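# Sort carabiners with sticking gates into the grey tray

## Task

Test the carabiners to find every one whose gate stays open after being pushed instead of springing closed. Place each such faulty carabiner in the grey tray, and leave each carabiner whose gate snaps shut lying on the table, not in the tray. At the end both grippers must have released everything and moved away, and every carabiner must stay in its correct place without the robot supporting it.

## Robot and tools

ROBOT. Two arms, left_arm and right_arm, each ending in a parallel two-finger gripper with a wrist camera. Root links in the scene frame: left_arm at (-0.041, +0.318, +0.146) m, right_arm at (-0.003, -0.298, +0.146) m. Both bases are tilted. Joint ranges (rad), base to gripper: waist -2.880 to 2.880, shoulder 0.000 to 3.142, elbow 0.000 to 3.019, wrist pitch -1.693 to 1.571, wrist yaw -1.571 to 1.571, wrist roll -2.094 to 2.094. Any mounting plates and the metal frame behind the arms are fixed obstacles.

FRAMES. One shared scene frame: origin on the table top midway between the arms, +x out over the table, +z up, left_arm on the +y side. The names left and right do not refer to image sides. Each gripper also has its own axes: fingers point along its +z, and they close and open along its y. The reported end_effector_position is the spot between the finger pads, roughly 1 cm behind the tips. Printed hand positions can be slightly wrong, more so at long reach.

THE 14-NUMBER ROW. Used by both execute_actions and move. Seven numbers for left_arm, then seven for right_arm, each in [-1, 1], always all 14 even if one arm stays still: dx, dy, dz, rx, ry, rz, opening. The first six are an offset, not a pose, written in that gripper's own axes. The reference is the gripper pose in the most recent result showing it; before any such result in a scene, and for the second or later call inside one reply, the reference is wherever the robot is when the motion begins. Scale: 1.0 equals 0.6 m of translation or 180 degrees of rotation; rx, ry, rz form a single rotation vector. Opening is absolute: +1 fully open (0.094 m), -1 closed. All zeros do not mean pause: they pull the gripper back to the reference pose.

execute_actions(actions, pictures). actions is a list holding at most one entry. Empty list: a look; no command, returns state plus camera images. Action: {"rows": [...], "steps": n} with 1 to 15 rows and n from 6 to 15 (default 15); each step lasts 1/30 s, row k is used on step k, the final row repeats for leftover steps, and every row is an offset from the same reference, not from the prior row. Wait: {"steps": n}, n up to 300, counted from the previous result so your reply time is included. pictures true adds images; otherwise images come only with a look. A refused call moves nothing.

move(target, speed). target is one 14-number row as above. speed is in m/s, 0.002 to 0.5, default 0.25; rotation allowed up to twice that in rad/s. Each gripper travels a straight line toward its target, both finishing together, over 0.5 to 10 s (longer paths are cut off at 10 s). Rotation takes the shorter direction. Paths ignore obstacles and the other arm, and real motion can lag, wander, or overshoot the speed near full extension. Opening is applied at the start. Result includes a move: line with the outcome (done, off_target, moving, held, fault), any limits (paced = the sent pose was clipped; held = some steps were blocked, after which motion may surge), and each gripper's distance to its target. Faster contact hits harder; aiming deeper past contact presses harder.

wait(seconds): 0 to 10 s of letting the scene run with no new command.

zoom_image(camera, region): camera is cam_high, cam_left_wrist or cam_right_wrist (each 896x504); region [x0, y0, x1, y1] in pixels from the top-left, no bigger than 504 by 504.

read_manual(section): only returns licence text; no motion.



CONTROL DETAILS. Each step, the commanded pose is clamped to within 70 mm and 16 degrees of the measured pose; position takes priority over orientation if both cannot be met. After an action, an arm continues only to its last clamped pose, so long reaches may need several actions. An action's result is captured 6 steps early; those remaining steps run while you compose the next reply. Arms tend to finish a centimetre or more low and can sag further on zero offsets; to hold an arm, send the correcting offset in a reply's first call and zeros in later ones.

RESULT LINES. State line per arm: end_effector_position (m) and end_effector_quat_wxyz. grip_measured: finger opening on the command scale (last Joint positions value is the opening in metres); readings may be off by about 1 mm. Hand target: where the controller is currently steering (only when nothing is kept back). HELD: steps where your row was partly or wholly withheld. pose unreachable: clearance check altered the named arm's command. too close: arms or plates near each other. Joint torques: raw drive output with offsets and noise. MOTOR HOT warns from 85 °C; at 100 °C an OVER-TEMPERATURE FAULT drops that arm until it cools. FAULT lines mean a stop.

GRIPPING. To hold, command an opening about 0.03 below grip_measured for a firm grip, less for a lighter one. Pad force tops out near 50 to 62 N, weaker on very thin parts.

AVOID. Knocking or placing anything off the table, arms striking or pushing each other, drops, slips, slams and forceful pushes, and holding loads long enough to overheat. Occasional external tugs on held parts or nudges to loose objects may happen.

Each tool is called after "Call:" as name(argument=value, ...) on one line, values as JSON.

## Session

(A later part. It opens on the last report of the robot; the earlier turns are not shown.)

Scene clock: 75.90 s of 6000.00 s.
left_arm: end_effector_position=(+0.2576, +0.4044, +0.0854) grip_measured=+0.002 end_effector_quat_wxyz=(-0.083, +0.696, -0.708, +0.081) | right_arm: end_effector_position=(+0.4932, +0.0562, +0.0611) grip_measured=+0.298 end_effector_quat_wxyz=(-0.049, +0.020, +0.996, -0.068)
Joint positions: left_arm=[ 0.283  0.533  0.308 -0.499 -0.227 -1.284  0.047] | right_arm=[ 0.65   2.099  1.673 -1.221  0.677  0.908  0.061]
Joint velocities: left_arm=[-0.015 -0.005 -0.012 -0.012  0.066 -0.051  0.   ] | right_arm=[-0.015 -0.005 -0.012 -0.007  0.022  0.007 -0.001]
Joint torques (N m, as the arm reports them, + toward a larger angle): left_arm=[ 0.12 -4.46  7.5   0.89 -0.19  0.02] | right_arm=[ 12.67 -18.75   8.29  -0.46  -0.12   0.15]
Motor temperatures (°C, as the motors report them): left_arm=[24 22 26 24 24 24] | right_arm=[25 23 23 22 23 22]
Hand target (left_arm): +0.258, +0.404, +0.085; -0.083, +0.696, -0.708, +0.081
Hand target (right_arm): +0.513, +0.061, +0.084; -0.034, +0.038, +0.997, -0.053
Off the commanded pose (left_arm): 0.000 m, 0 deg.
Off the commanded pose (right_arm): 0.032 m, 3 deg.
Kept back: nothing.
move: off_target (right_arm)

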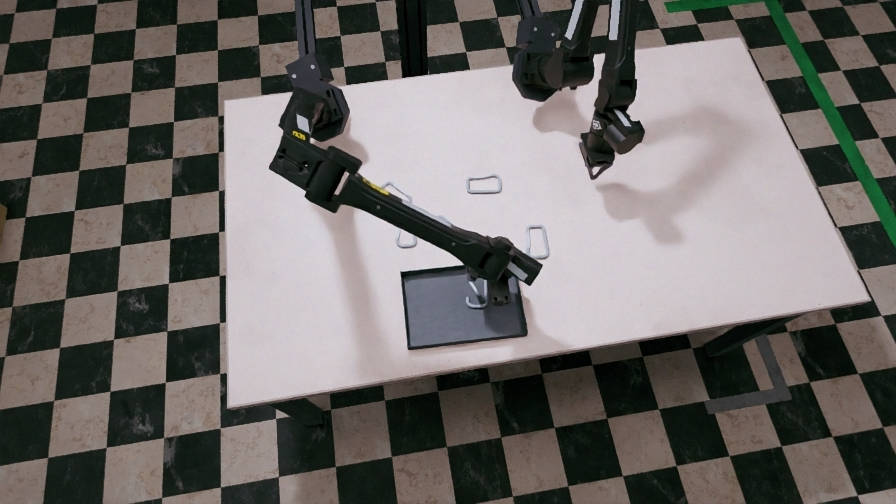

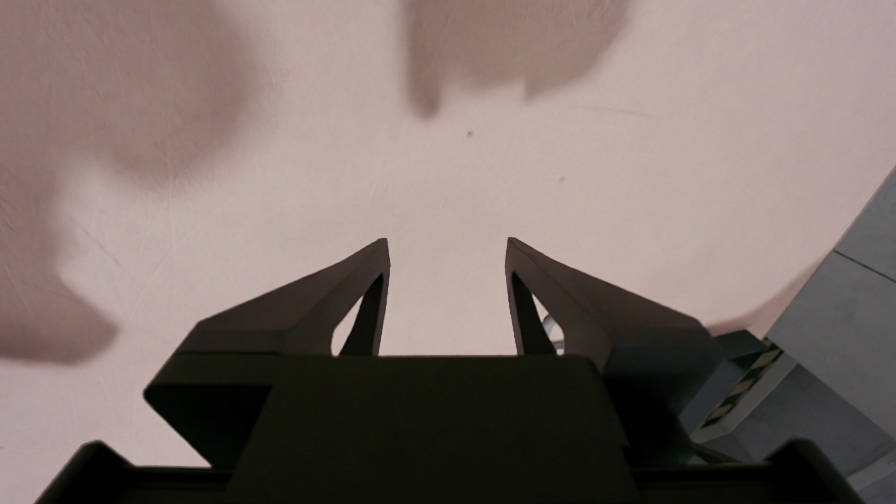

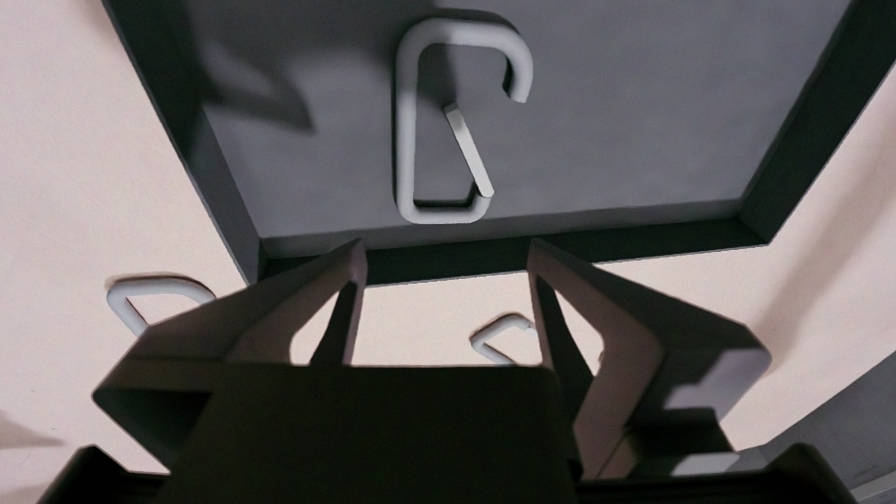

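Call:
move(target=[0,0,0,0,0,0,0, 0.264,-0.298,0.07,-0.044,-0.03,0.004,0.75], speed=0.25)

Scene clock: 77.80 s of 6000.00 s.
left_arm: end_effector_position=(+0.2576, +0.4044, +0.0854) grip_measured=+0.002 end_effector_quat_wxyz=(-0.083, +0.696, -0.708, +0.081) | right_arm: end_effector_position=(+0.3145, -0.1179, +0.0574) grip_measured=+0.747 end_effector_quat_wxyz=(-0.007, +0.021, +1.000, -0.009)
Joint positions: left_arm=[ 0.283  0.533  0.308 -0.499 -0.227 -1.284  0.047] | right_arm=[ 0.615  1.515  0.704 -0.625  0.655  0.753  0.082]
Joint velocities: left_arm=[-0.015 -0.005  0.012 -0.002 -0.022  0.007 -0.001] | right_arm=[ 0.015 -0.005 -0.002 -0.002 -0.066 -0.037 -0.   ]
Joint torques (N m, as the arm reports them, + toward a larger angle): left_arm=[ 0.1  -4.47  7.51  0.9  -0.19  0.02] | right_arm=[ 5.23 -9.58  4.27  1.18 -0.33 -0.06]
Motor temperatures (°C, as the motors report them): left_arm=[24 22 26 24 24 24] | right_arm=[25 23 23 22 23 22]
Hand target (left_arm): +0.258, +0.404, +0.085; -0.083, +0.696, -0.708, +0.081
Hand target (right_arm): +0.322, -0.118, +0.059; +0.000, +0.026, +1.000, -0.001
Off the commanded pose (left_arm): 0.000 m, 0 deg.
Off the commanded pose (right_arm): 0.011 m, 1 deg.
Kept back: nothing.
move: off_target (right_arm)

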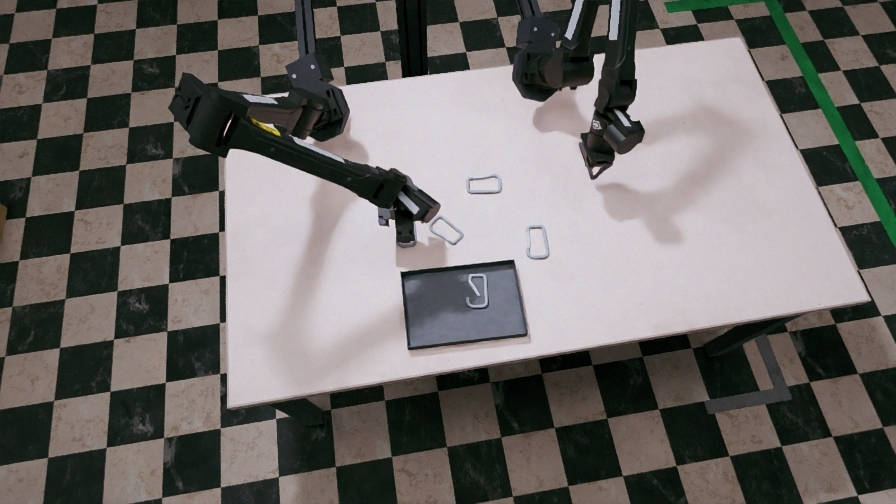

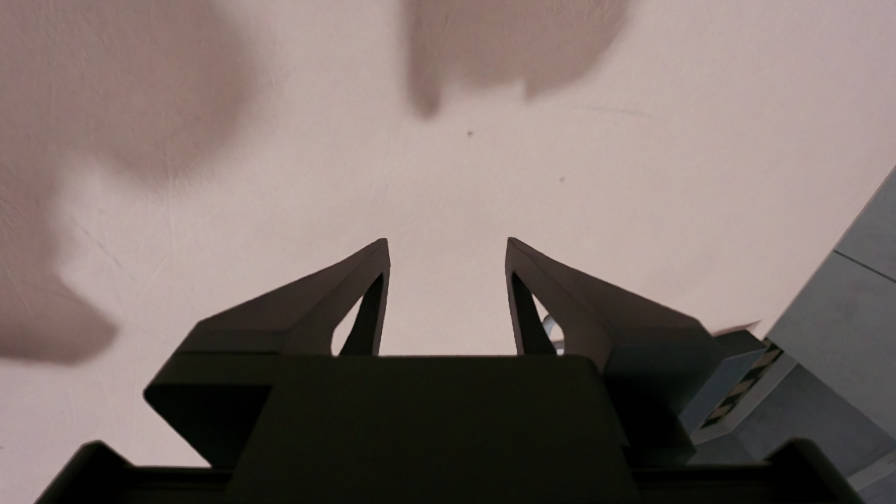

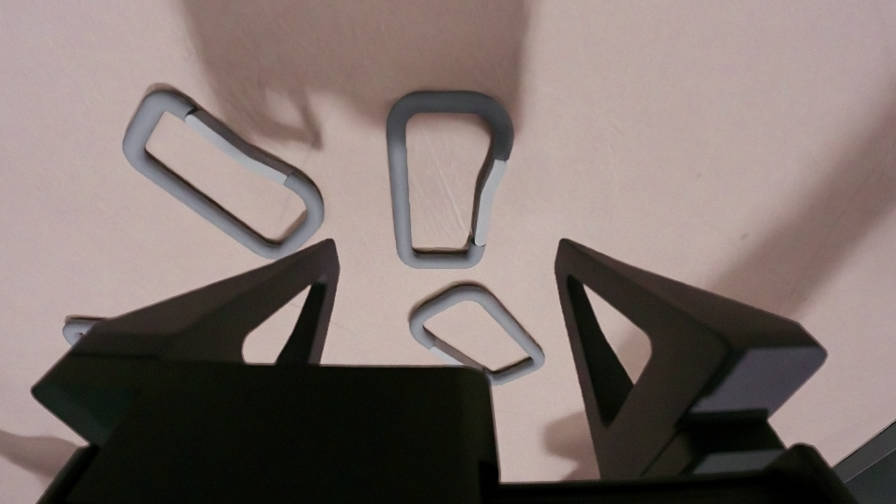

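Call:
move(target=[0,0,0,0,0,0,0, 0.01,0,0.095,0,0,0,0.75], speed=0.1)

Scene clock: 78.97 s of 6000.00 s.
left_arm: end_effector_position=(+0.2576, +0.4044, +0.0854) grip_measured=+0.002 end_effector_quat_wxyz=(-0.083, +0.696, -0.708, +0.081) | right_arm: end_effector_position=(+0.3083, -0.1175, +0.0043) grip_measured=+0.747 end_effector_quat_wxyz=(-0.008, +0.025, +1.000, -0.010)
Joint positions: left_arm=[ 0.283  0.533  0.308 -0.499 -0.227 -1.284  0.047] | right_arm=[ 0.532  1.637  0.672 -0.413  0.642  0.659  0.082]
Joint velocities: left_arm=[-0.024 -0.005  0.002 -0.012 -0.037  0.066  0.   ] | right_arm=[ 0.005 -0.005 -0.002  0.002  0.037 -0.007 -0.001]
Joint torques (N m, as the arm reports them, + toward a larger angle): left_arm=[ 0.1  -4.46  7.51  0.88 -0.19  0.03] | right_arm=[ 5.53 -8.66  2.65  1.24 -0.32 -0.09]
Motor temperatures (°C, as the motors report them): left_arm=[24 22 26 24 24 24] | right_arm=[25 23 23 22 23 22]
Hand target (left_arm): +0.258, +0.404, +0.085; -0.083, +0.696, -0.708, +0.081
Hand target (right_arm): +0.307, -0.118, +0.001; -0.008, +0.022, +1.000, -0.008
Off the commanded pose (left_arm): 0.000 m, 0 deg.
Off the commanded pose (right_arm): 0.004 m, 0 deg.
Kept back: nothing.
move: done

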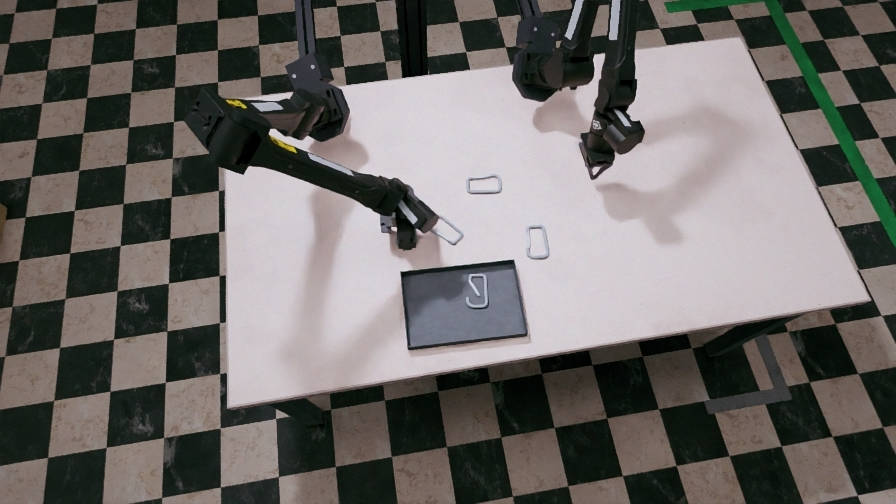

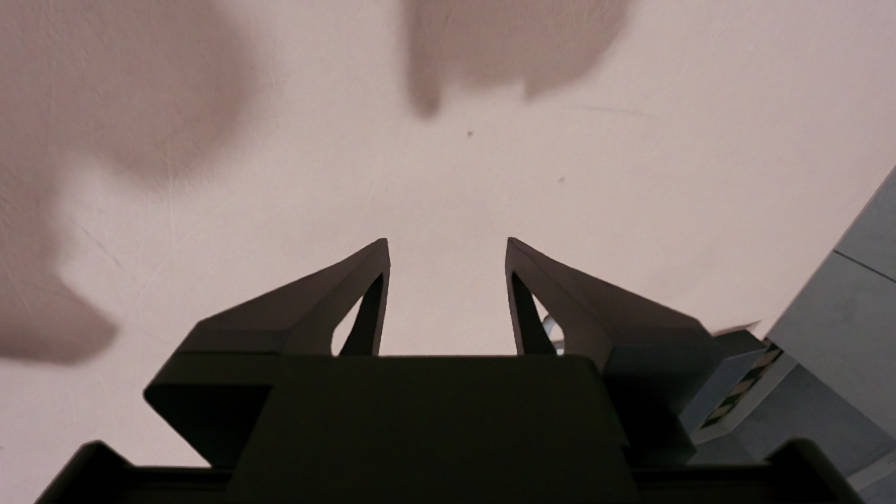

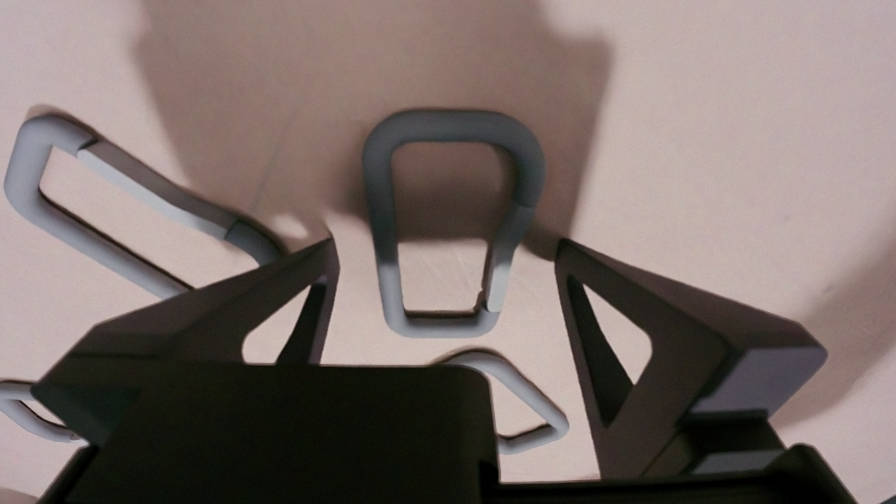

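Call:
move(target=[0,0,0,0,0,0,0, 0,0,0,0,0,0,-0.2])

Call:
move(target=[0,0,0,0,0,0,0, 0,0,0,0,0,0,0.75])

Scene clock: 79.90 s of 6000.00 s.
left_arm: end_effector_position=(+0.2576, +0.4044, +0.0854) grip_measured=+0.002 end_effector_quat_wxyz=(-0.083, +0.696, -0.708, +0.081) | right_arm: end_effector_position=(+0.3083, -0.1174, +0.0043) grip_measured=-0.190 end_effector_quat_wxyz=(-0.008, +0.024, +1.000, -0.010)
Joint positions: left_arm=[ 0.283  0.533  0.308 -0.499 -0.227 -1.284  0.047] | right_arm=[ 0.532  1.637  0.672 -0.413  0.642  0.657  0.038]
Joint velocities: left_arm=[-0.005 -0.005  0.007 -0.007 -0.007  0.022  0.   ] | right_arm=[ 0.005  0.015  0.012 -0.017  0.022 -0.066 -0.   ]
Joint torques (N m, as the arm reports them, + toward a larger angle): left_arm=[ 0.1  -4.45  7.5   0.89 -0.19  0.02] | right_arm=[ 6.04 -9.12  3.1   0.39 -0.17  0.03]
Motor temperatures (°C, as the motors report them): left_arm=[24 22 26 24 24 24] | right_arm=[25 23 23 22 23 22]
Hand target (left_arm): +0.258, +0.404, +0.085; -0.083, +0.696, -0.708, +0.081
Hand target (right_arm): +0.308, -0.117, +0.004; -0.008, +0.025, +1.000, -0.010
Off the commanded pose (left_arm): 0.000 m, 0 deg.
Off the commanded pose (right_arm): 0.000 m, 0 deg.
Kept back: nothing.
move: done

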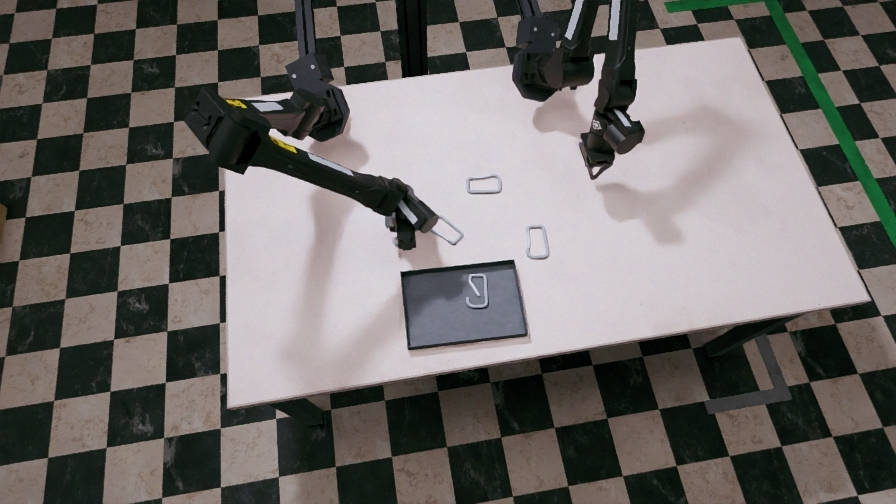

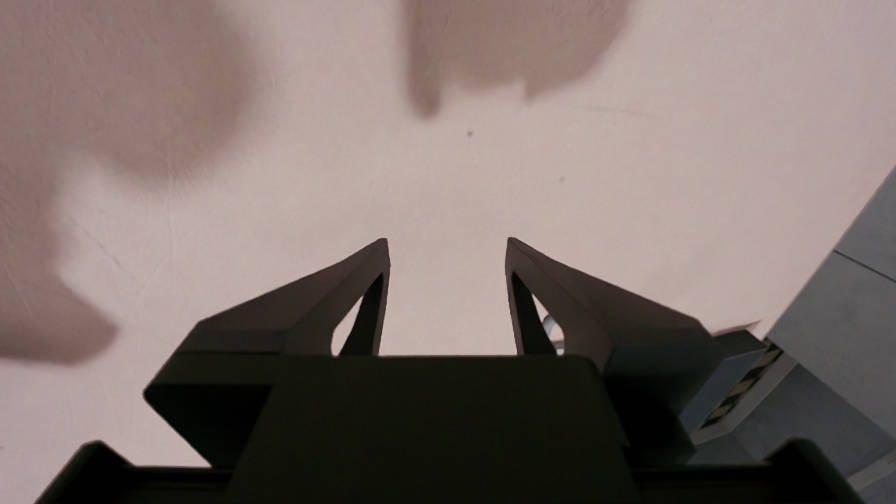

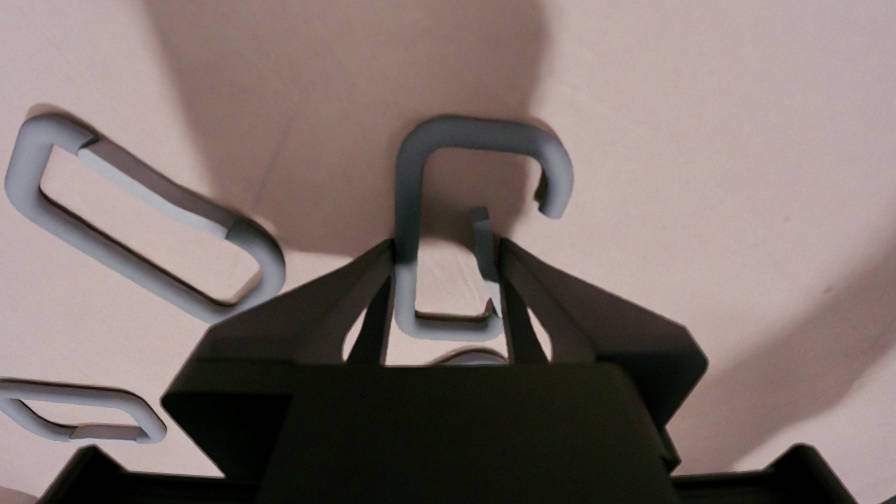

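Scene clock: 80.40 s of 6000.00 s.
left_arm: end_effector_position=(+0.2576, +0.4044, +0.0854) grip_measured=+0.002 end_effector_quat_wxyz=(-0.083, +0.696, -0.708, +0.081) | right_arm: end_effector_position=(+0.3083, -0.1174, +0.0043) grip_measured=+0.747 end_effector_quat_wxyz=(-0.008, +0.024, +1.000, -0.010)
Joint positions: left_arm=[ 0.283  0.533  0.308 -0.499 -0.227 -1.284  0.047] | right_arm=[ 0.532  1.637  0.672 -0.413  0.642  0.657  0.082]
Joint velocities: left_arm=[-0.015 -0.015  0.007  0.012  0.037  0.007  0.001] | right_arm=[ 0.005  0.005  0.007  0.007 -0.051 -0.007  0.   ]
Joint torques (N m, as the arm reports them, + toward a larger angle): left_arm=[ 0.13 -4.47  7.5   0.89 -0.19  0.03] | right_arm=[ 5.9  -9.06  3.05  0.5  -0.19  0.02]
Motor temperatures (°C, as the motors report them): left_arm=[24 22 26 24 24 24] | right_arm=[25 23 23 22 23 22]
Hand target (left_arm): +0.258, +0.404, +0.085; -0.083, +0.696, -0.708, +0.081
Hand target (right_arm): +0.308, -0.117, +0.004; -0.008, +0.024, +1.000, -0.010
Off the commanded pose (left_arm): 0.000 m, 0 deg.
Off the commanded pose (right_arm): 0.000 m, 0 deg.
Kept back: nothing.
move: done

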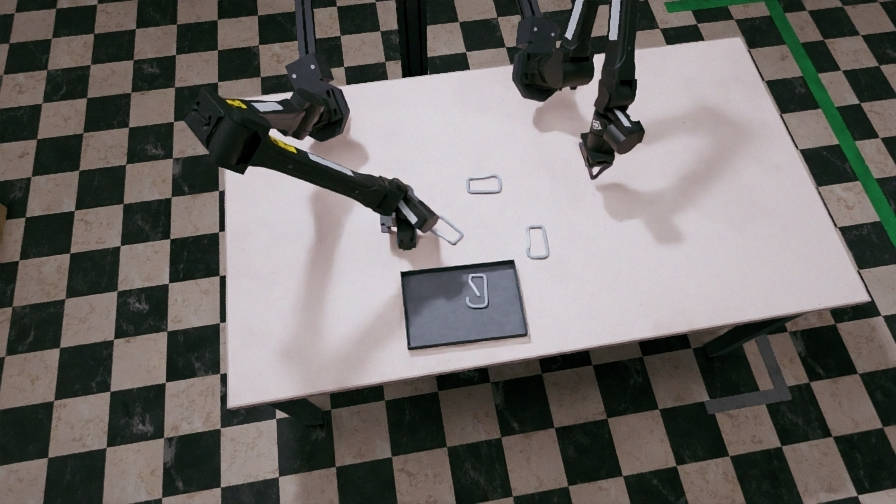

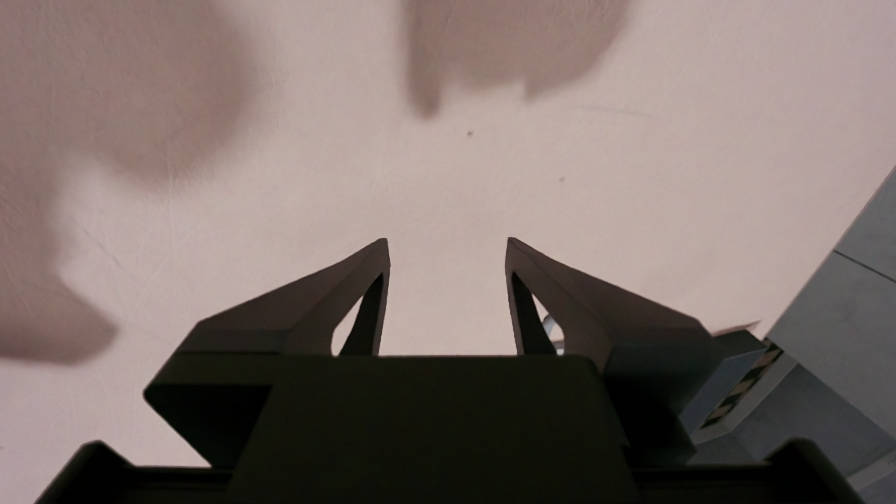

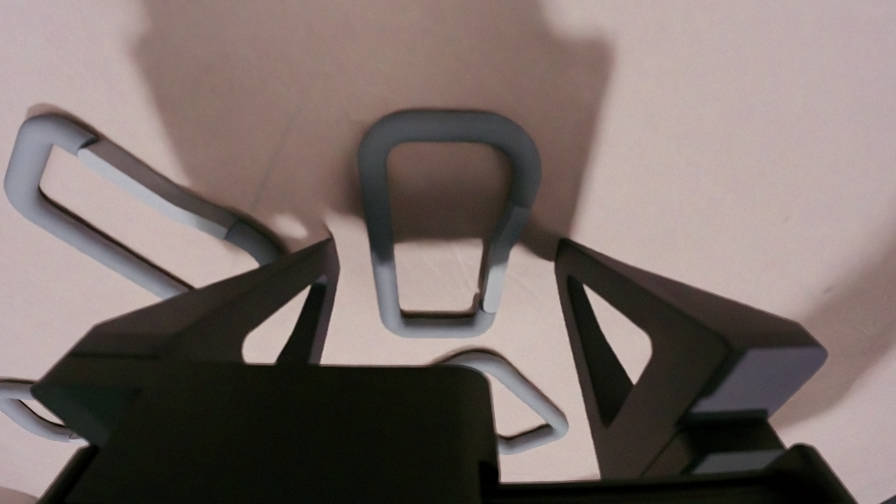

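Call:
move(target=[0,0,0,0,0,0,0, 0,0,-0.085,0,0,0,0.75], speed=0.2)

Call:
move(target=[0,0,0,0,0,0,0, -0.04,0.19,-0.02,0,0,-0.228,0.75], speed=0.3)

Scene clock: 81.77 s of 6000.00 s.
left_arm: end_effector_position=(+0.2576, +0.4044, +0.0854) grip_measured=+0.002 end_effector_quat_wxyz=(-0.083, +0.696, -0.708, +0.081) | right_arm: end_effector_position=(+0.2990, -0.1228, +0.0464) grip_measured=+0.747 end_effector_quat_wxyz=(-0.016, +0.015, +1.000, -0.016)
Joint positions: left_arm=[ 0.283  0.533  0.308 -0.499 -0.227 -1.284  0.047] | right_arm=[ 0.609  1.534  0.672 -0.598  0.653  0.749  0.082]
Joint velocities: left_arm=[-0.005 -0.015 -0.017 -0.002 -0.022  0.037  0.001] | right_arm=[ 0.015 -0.015 -0.002  0.002  0.007 -0.022 -0.   ]
Joint torques (N m, as the arm reports them, + toward a larger angle): left_arm=[ 0.1  -4.47  7.51  0.9  -0.19  0.03] | right_arm=[ 6.5  -8.9   5.34 -0.3  -0.05  0.15]
Motor temperatures (°C, as the motors report them): left_arm=[24 22 26 24 24 24] | right_arm=[25 23 23 22 23 22]
Hand target (left_arm): +0.258, +0.404, +0.085; -0.083, +0.696, -0.708, +0.081
Hand target (right_arm): +0.309, -0.117, +0.055; -0.008, +0.023, +1.000, -0.010
Off the commanded pose (left_arm): 0.000 m, 0 deg.
Off the commanded pose (right_arm): 0.015 m, 2 deg.
Kept back: nothing.
move: off_target (right_arm)

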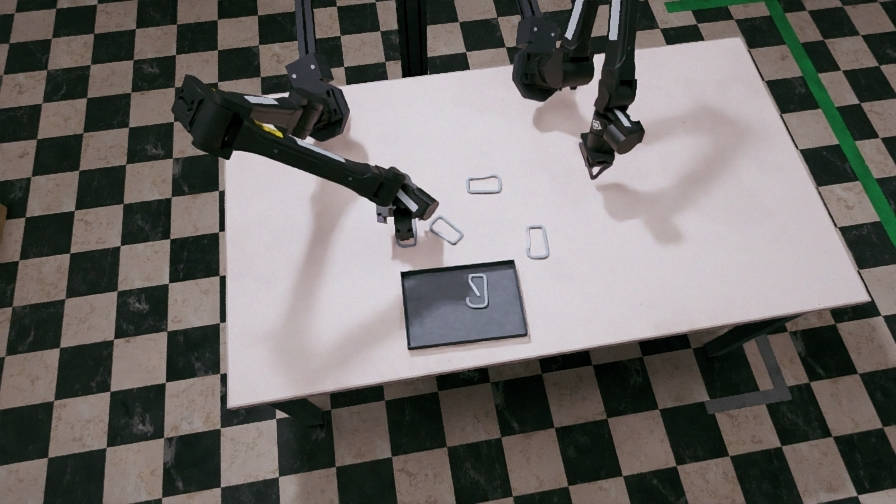

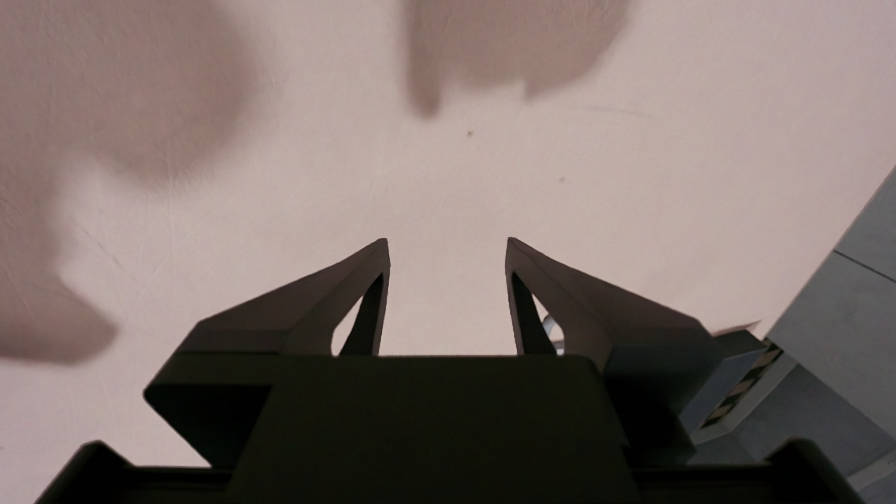

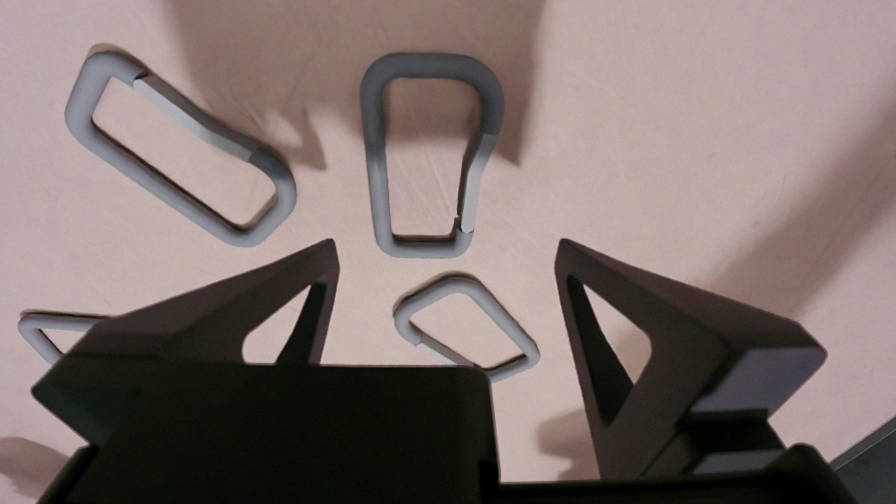

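Scene clock: 83.53 s of 6000.00 s.
left_arm: end_effector_position=(+0.2576, +0.4044, +0.0854) grip_measured=+0.002 end_effector_quat_wxyz=(-0.083, +0.696, -0.708, +0.081) | right_arm: end_effector_position=(+0.3203, -0.0239, +0.0454) grip_measured=+0.748 end_effector_quat_wxyz=(-0.028, -0.326, +0.945, -0.015)
Joint positions: left_arm=[ 0.283  0.533  0.308 -0.499 -0.227 -1.284  0.047] | right_arm=[ 0.728  1.796  0.942 -0.723  0.662  0.221  0.082]
Joint velocities: left_arm=[ 0.005 -0.015 -0.002  0.017  0.007  0.051 -0.001] | right_arm=[-0.005  0.005 -0.007  0.012  0.037 -0.154  0.   ]
Joint torques (N m, as the arm reports them, + toward a larger angle): left_arm=[ 0.08 -4.44  7.51  0.88 -0.19  0.03] | right_arm=[  9.38 -10.26   6.59  -0.3   -0.14  -0.08]
Motor temperatures (°C, as the motors report them): left_arm=[24 22 26 24 24 24] | right_arm=[25 23 23 22 23 22]
Hand target (left_arm): +0.258, +0.404, +0.085; -0.083, +0.696, -0.708, +0.081
Hand target (right_arm): +0.329, -0.010, +0.054; -0.019, -0.337, +0.941, -0.010
Off the commanded pose (left_arm): 0.000 m, 0 deg.
Off the commanded pose (right_arm): 0.018 m, 2 deg.
Kept back: nothing.
move: off_target (right_arm)

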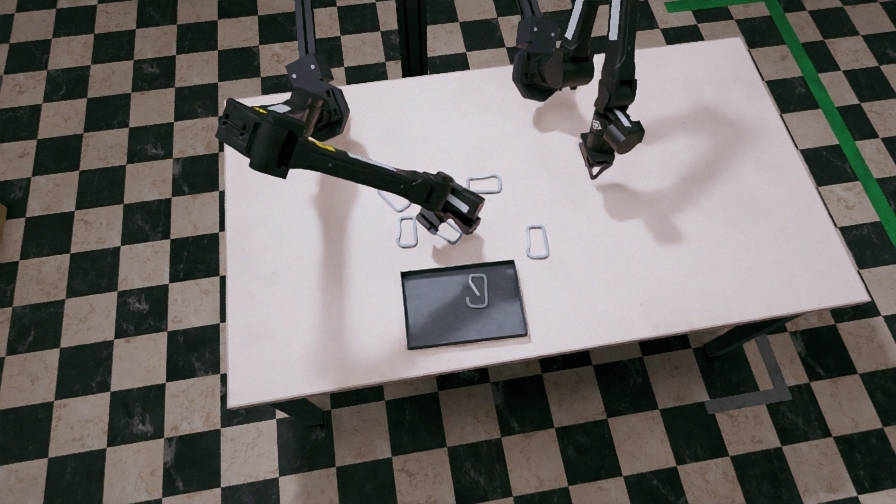

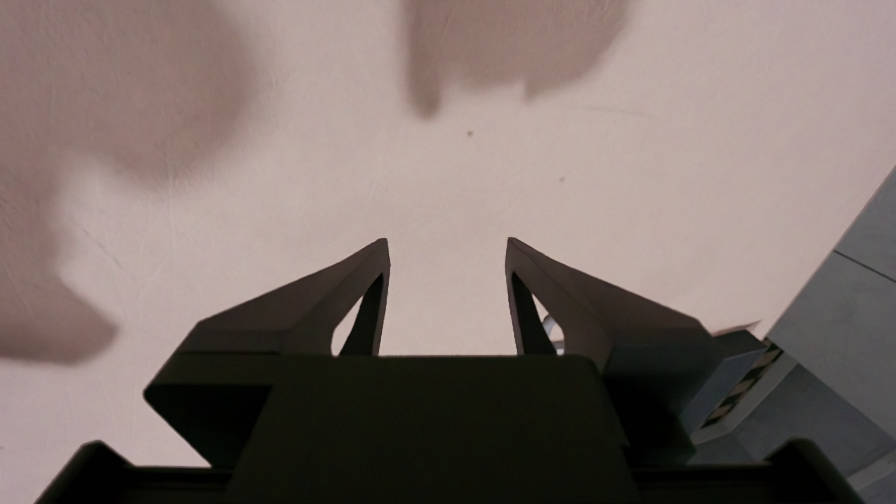

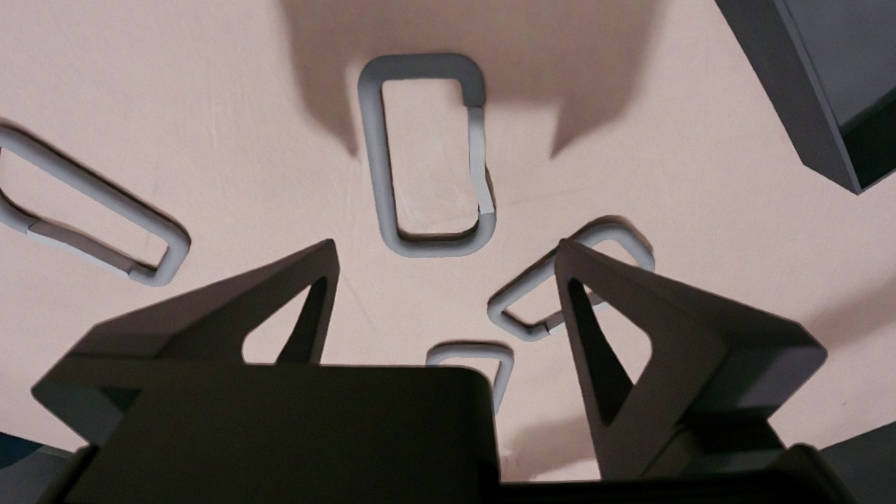

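Call:
move(target=[0,0,0,0,0,0,0, -0.048,0.022,0.072,0,0,0,0.75], speed=0.1)

Scene clock: 84.77 s of 6000.00 s.
left_arm: end_effector_position=(+0.2576, +0.4044, +0.0854) grip_measured=+0.002 end_effector_quat_wxyz=(-0.083, +0.696, -0.708, +0.081) | right_arm: end_effector_position=(+0.3183, -0.0074, +0.0036) grip_measured=+0.748 end_effector_quat_wxyz=(-0.038, -0.333, +0.942, -0.020)
Joint positions: left_arm=[ 0.283  0.533  0.308 -0.499 -0.227 -1.284  0.047] | right_arm=[ 0.692  1.917  0.984 -0.644  0.661  0.176  0.082]
Joint velocities: left_arm=[ 0.005 -0.024 -0.017  0.007 -0.066 -0.081  0.   ] | right_arm=[ 0.005  0.005  0.002 -0.007 -0.051 -0.11  -0.001]
Joint torques (N m, as the arm reports them, + toward a larger angle): left_arm=[ 0.08 -4.52  7.5   0.89 -0.19  0.03] | right_arm=[  7.78 -11.12   5.63   1.01  -0.19  -0.12]
Motor temperatures (°C, as the motors report them): left_arm=[24 22 26 24 24 24] | right_arm=[25 23 23 22 23 22]
Hand target (left_arm): +0.258, +0.404, +0.085; -0.083, +0.696, -0.708, +0.081
Hand target (right_arm): +0.333, +0.001, +0.001; -0.029, -0.326, +0.945, -0.015
Off the commanded pose (left_arm): 0.000 m, 0 deg.
Off the commanded pose (right_arm): 0.018 m, 2 deg.
Kept back: nothing.
move: off_target (right_arm)

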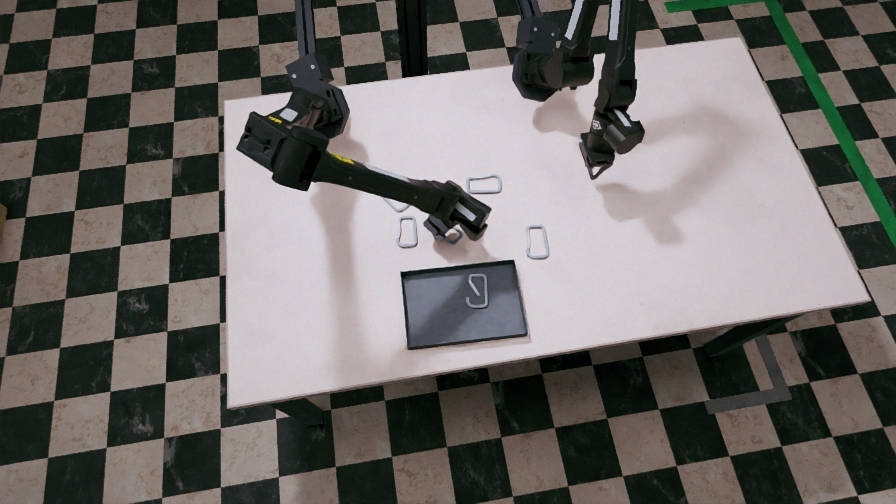

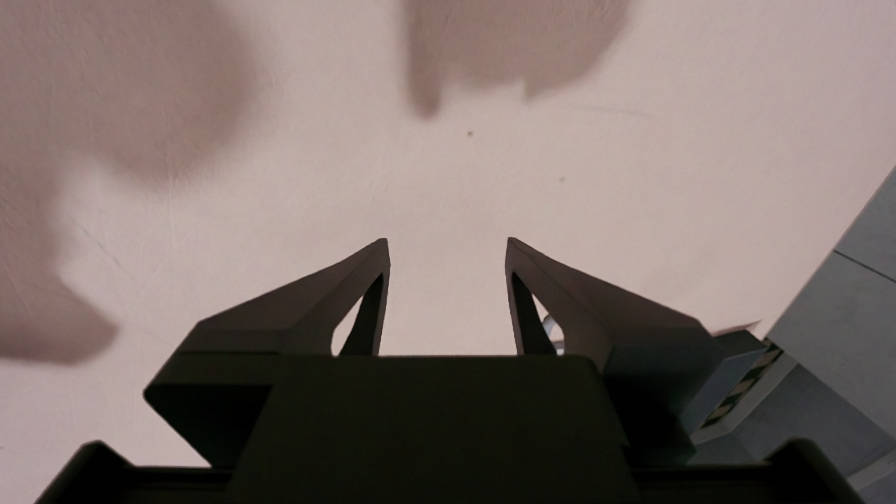

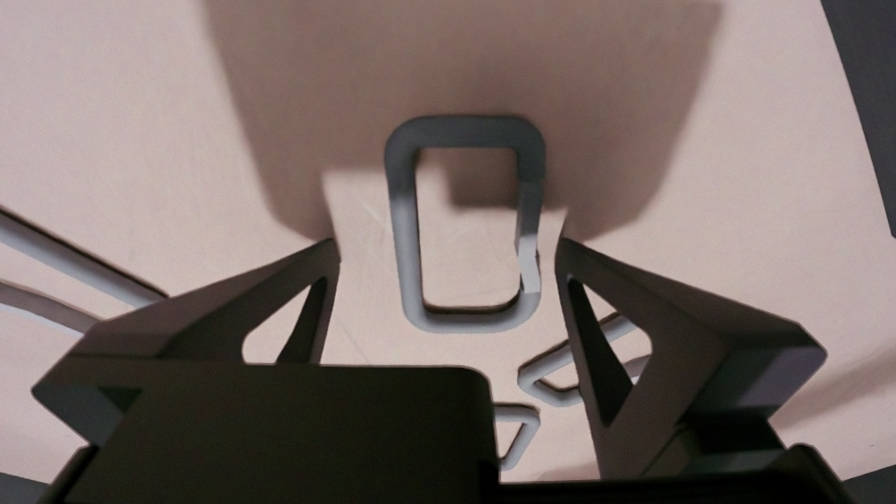

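Call:
move(target=[0,0,0,0,0,0,0, -0.05,-0.01,-0.012,0,0,0,0.75], speed=0.06)

Scene clock: 86.43 s of 6000.00 s.
left_arm: end_effector_position=(+0.2576, +0.4044, +0.0854) grip_measured=+0.002 end_effector_quat_wxyz=(-0.083, +0.696, -0.708, +0.081) | right_arm: end_effector_position=(+0.3363, +0.0035, +0.0102) grip_measured=+0.748 end_effector_quat_wxyz=(-0.036, -0.332, +0.943, -0.019)
Joint positions: left_arm=[ 0.283  0.533  0.308 -0.499 -0.227 -1.284  0.047] | right_arm=[ 0.692  1.925  1.044 -0.689  0.661  0.175  0.082]
Joint velocities: left_arm=[ 0.005 -0.005  0.002  0.012 -0.081 -0.066 -0.001] | right_arm=[-0.005  0.015 -0.007 -0.002 -0.081 -0.022  0.001]
Joint torques (N m, as the arm reports them, + toward a larger angle): left_arm=[ 0.11 -4.48  7.49  0.88 -0.19  0.02] | right_arm=[  8.27 -11.25   5.88  -0.37  -0.23  -0.06]
Motor temperatures (°C, as the motors report them): left_arm=[24 22 26 24 24 24] | right_arm=[25 23 23 22 23 22]
Hand target (left_arm): +0.258, +0.404, +0.085; -0.083, +0.696, -0.708, +0.081
Hand target (right_arm): +0.346, +0.007, +0.008; -0.038, -0.333, +0.942, -0.019
Off the commanded pose (left_arm): 0.000 m, 0 deg.
Off the commanded pose (right_arm): 0.010 m, 0 deg.
Kept back: nothing.
move: done

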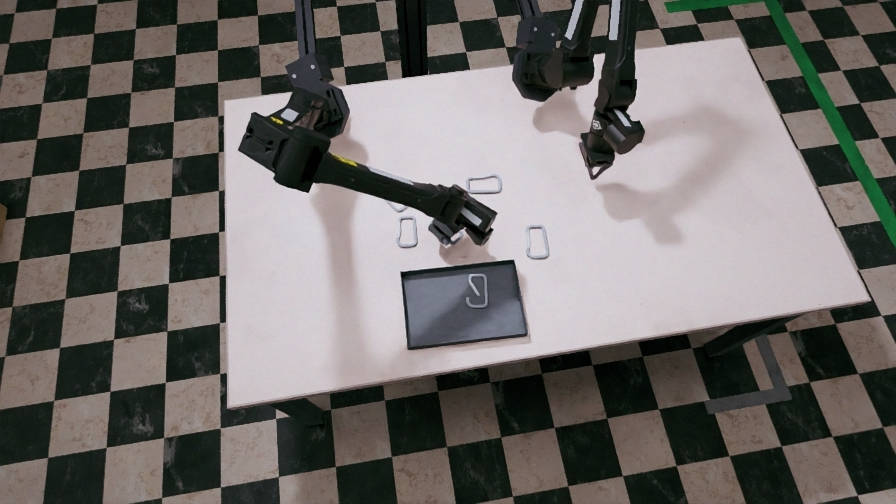

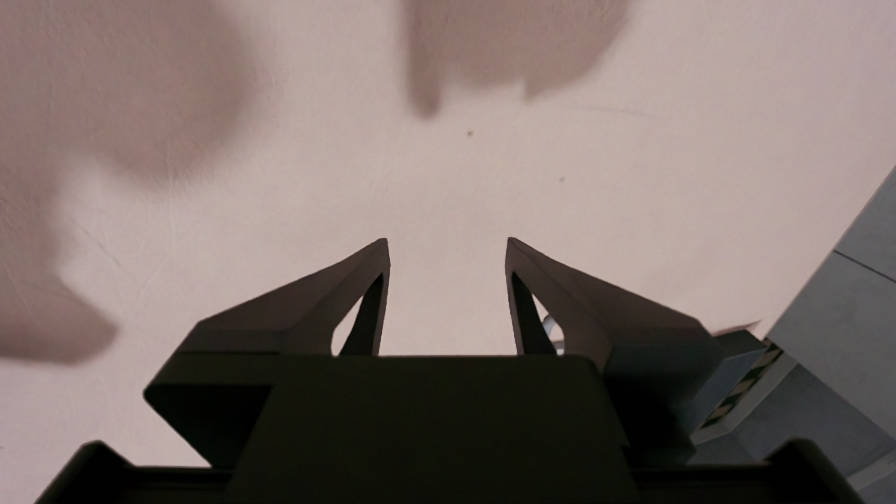

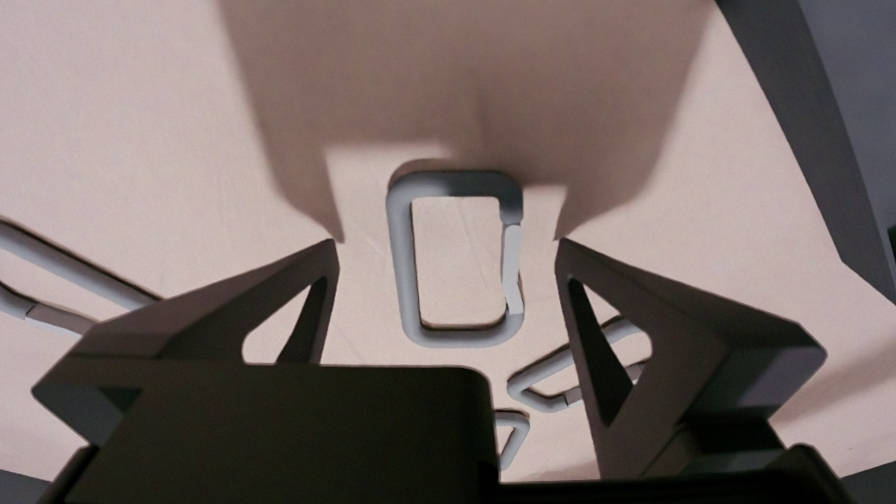

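Call:
move(target=[0,0,0,0,0,0,0, 0.015,0,0.02,0,0,0,0.75], speed=0.05)

Scene clock: 87.40 s of 6000.00 s.
left_arm: end_effector_position=(+0.2576, +0.4044, +0.0854) grip_measured=+0.002 end_effector_quat_wxyz=(-0.083, +0.696, -0.708, +0.081) | right_arm: end_effector_position=(+0.3287, -0.0003, +0.0045) grip_measured=+0.748 end_effector_quat_wxyz=(-0.036, -0.331, +0.943, -0.018)
Joint positions: left_arm=[ 0.283  0.533  0.308 -0.499 -0.227 -1.284  0.047] | right_arm=[ 0.688  1.927  1.018 -0.658  0.661  0.173  0.082]
Joint velocities: left_arm=[-0.024 -0.015  0.012  0.002 -0.037 -0.007 -0.001] | right_arm=[-0.015 -0.024 -0.007  0.007  0.037 -0.022 -0.   ]
Joint torques (N m, as the arm reports them, + toward a larger angle): left_arm=[ 0.16 -4.46  7.5   0.89 -0.19  0.03] | right_arm=[  7.95 -11.67   3.38   1.19  -0.24  -0.07]
Motor temperatures (°C, as the motors report them): left_arm=[24 22 26 24 24 24] | right_arm=[25 23 23 22 23 22]
Hand target (left_arm): +0.258, +0.404, +0.085; -0.083, +0.696, -0.708, +0.081
Hand target (right_arm): +0.328, -0.003, -0.001; -0.036, -0.332, +0.943, -0.019
Off the commanded pose (left_arm): 0.000 m, 0 deg.
Off the commanded pose (right_arm): 0.006 m, 0 deg.
Kept back: nothing.
move: done

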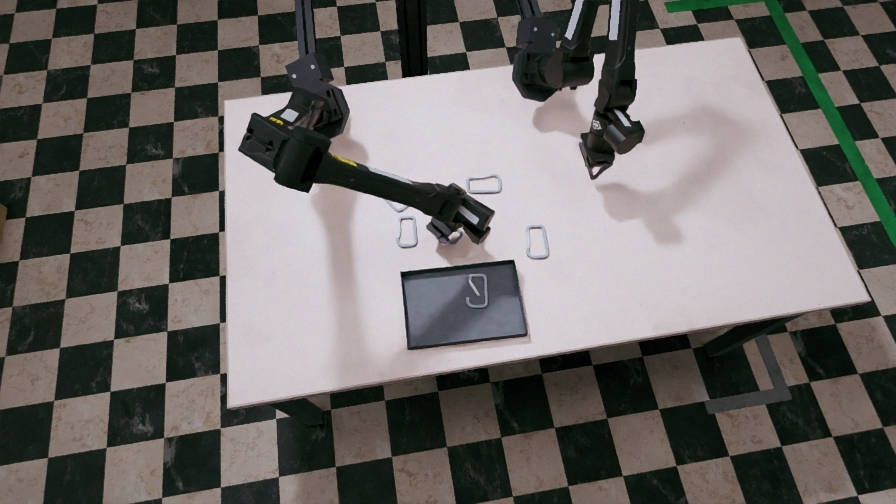

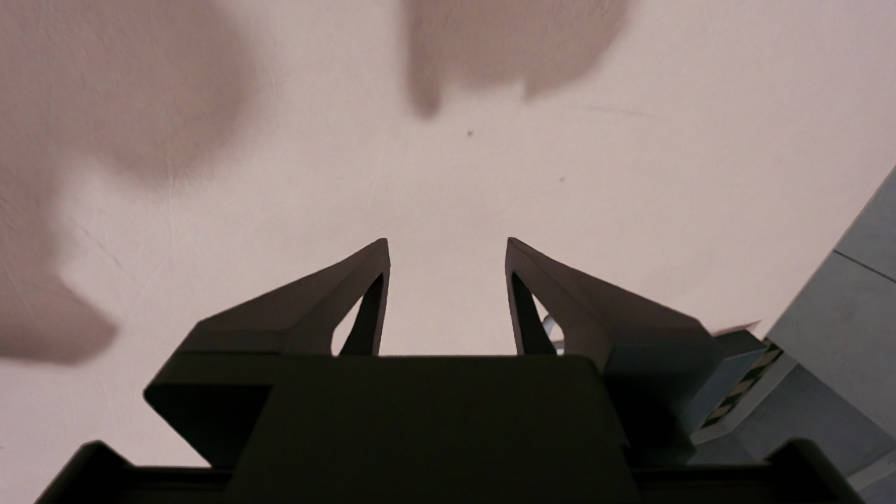

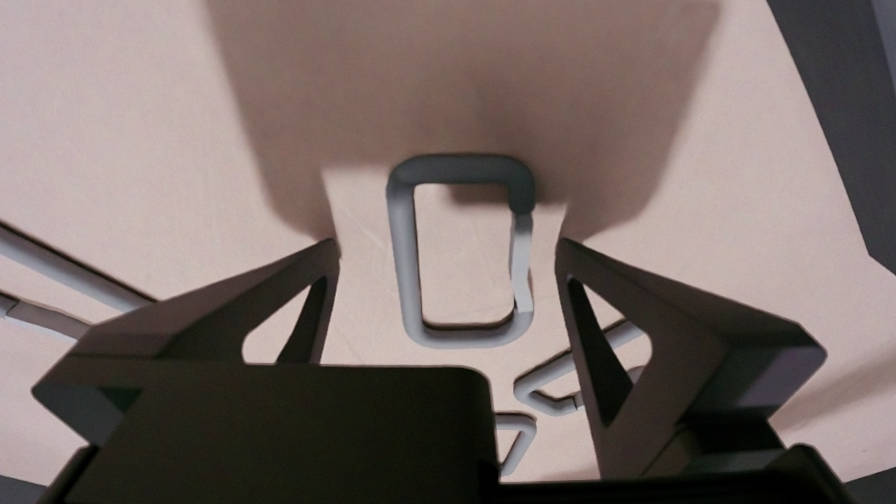

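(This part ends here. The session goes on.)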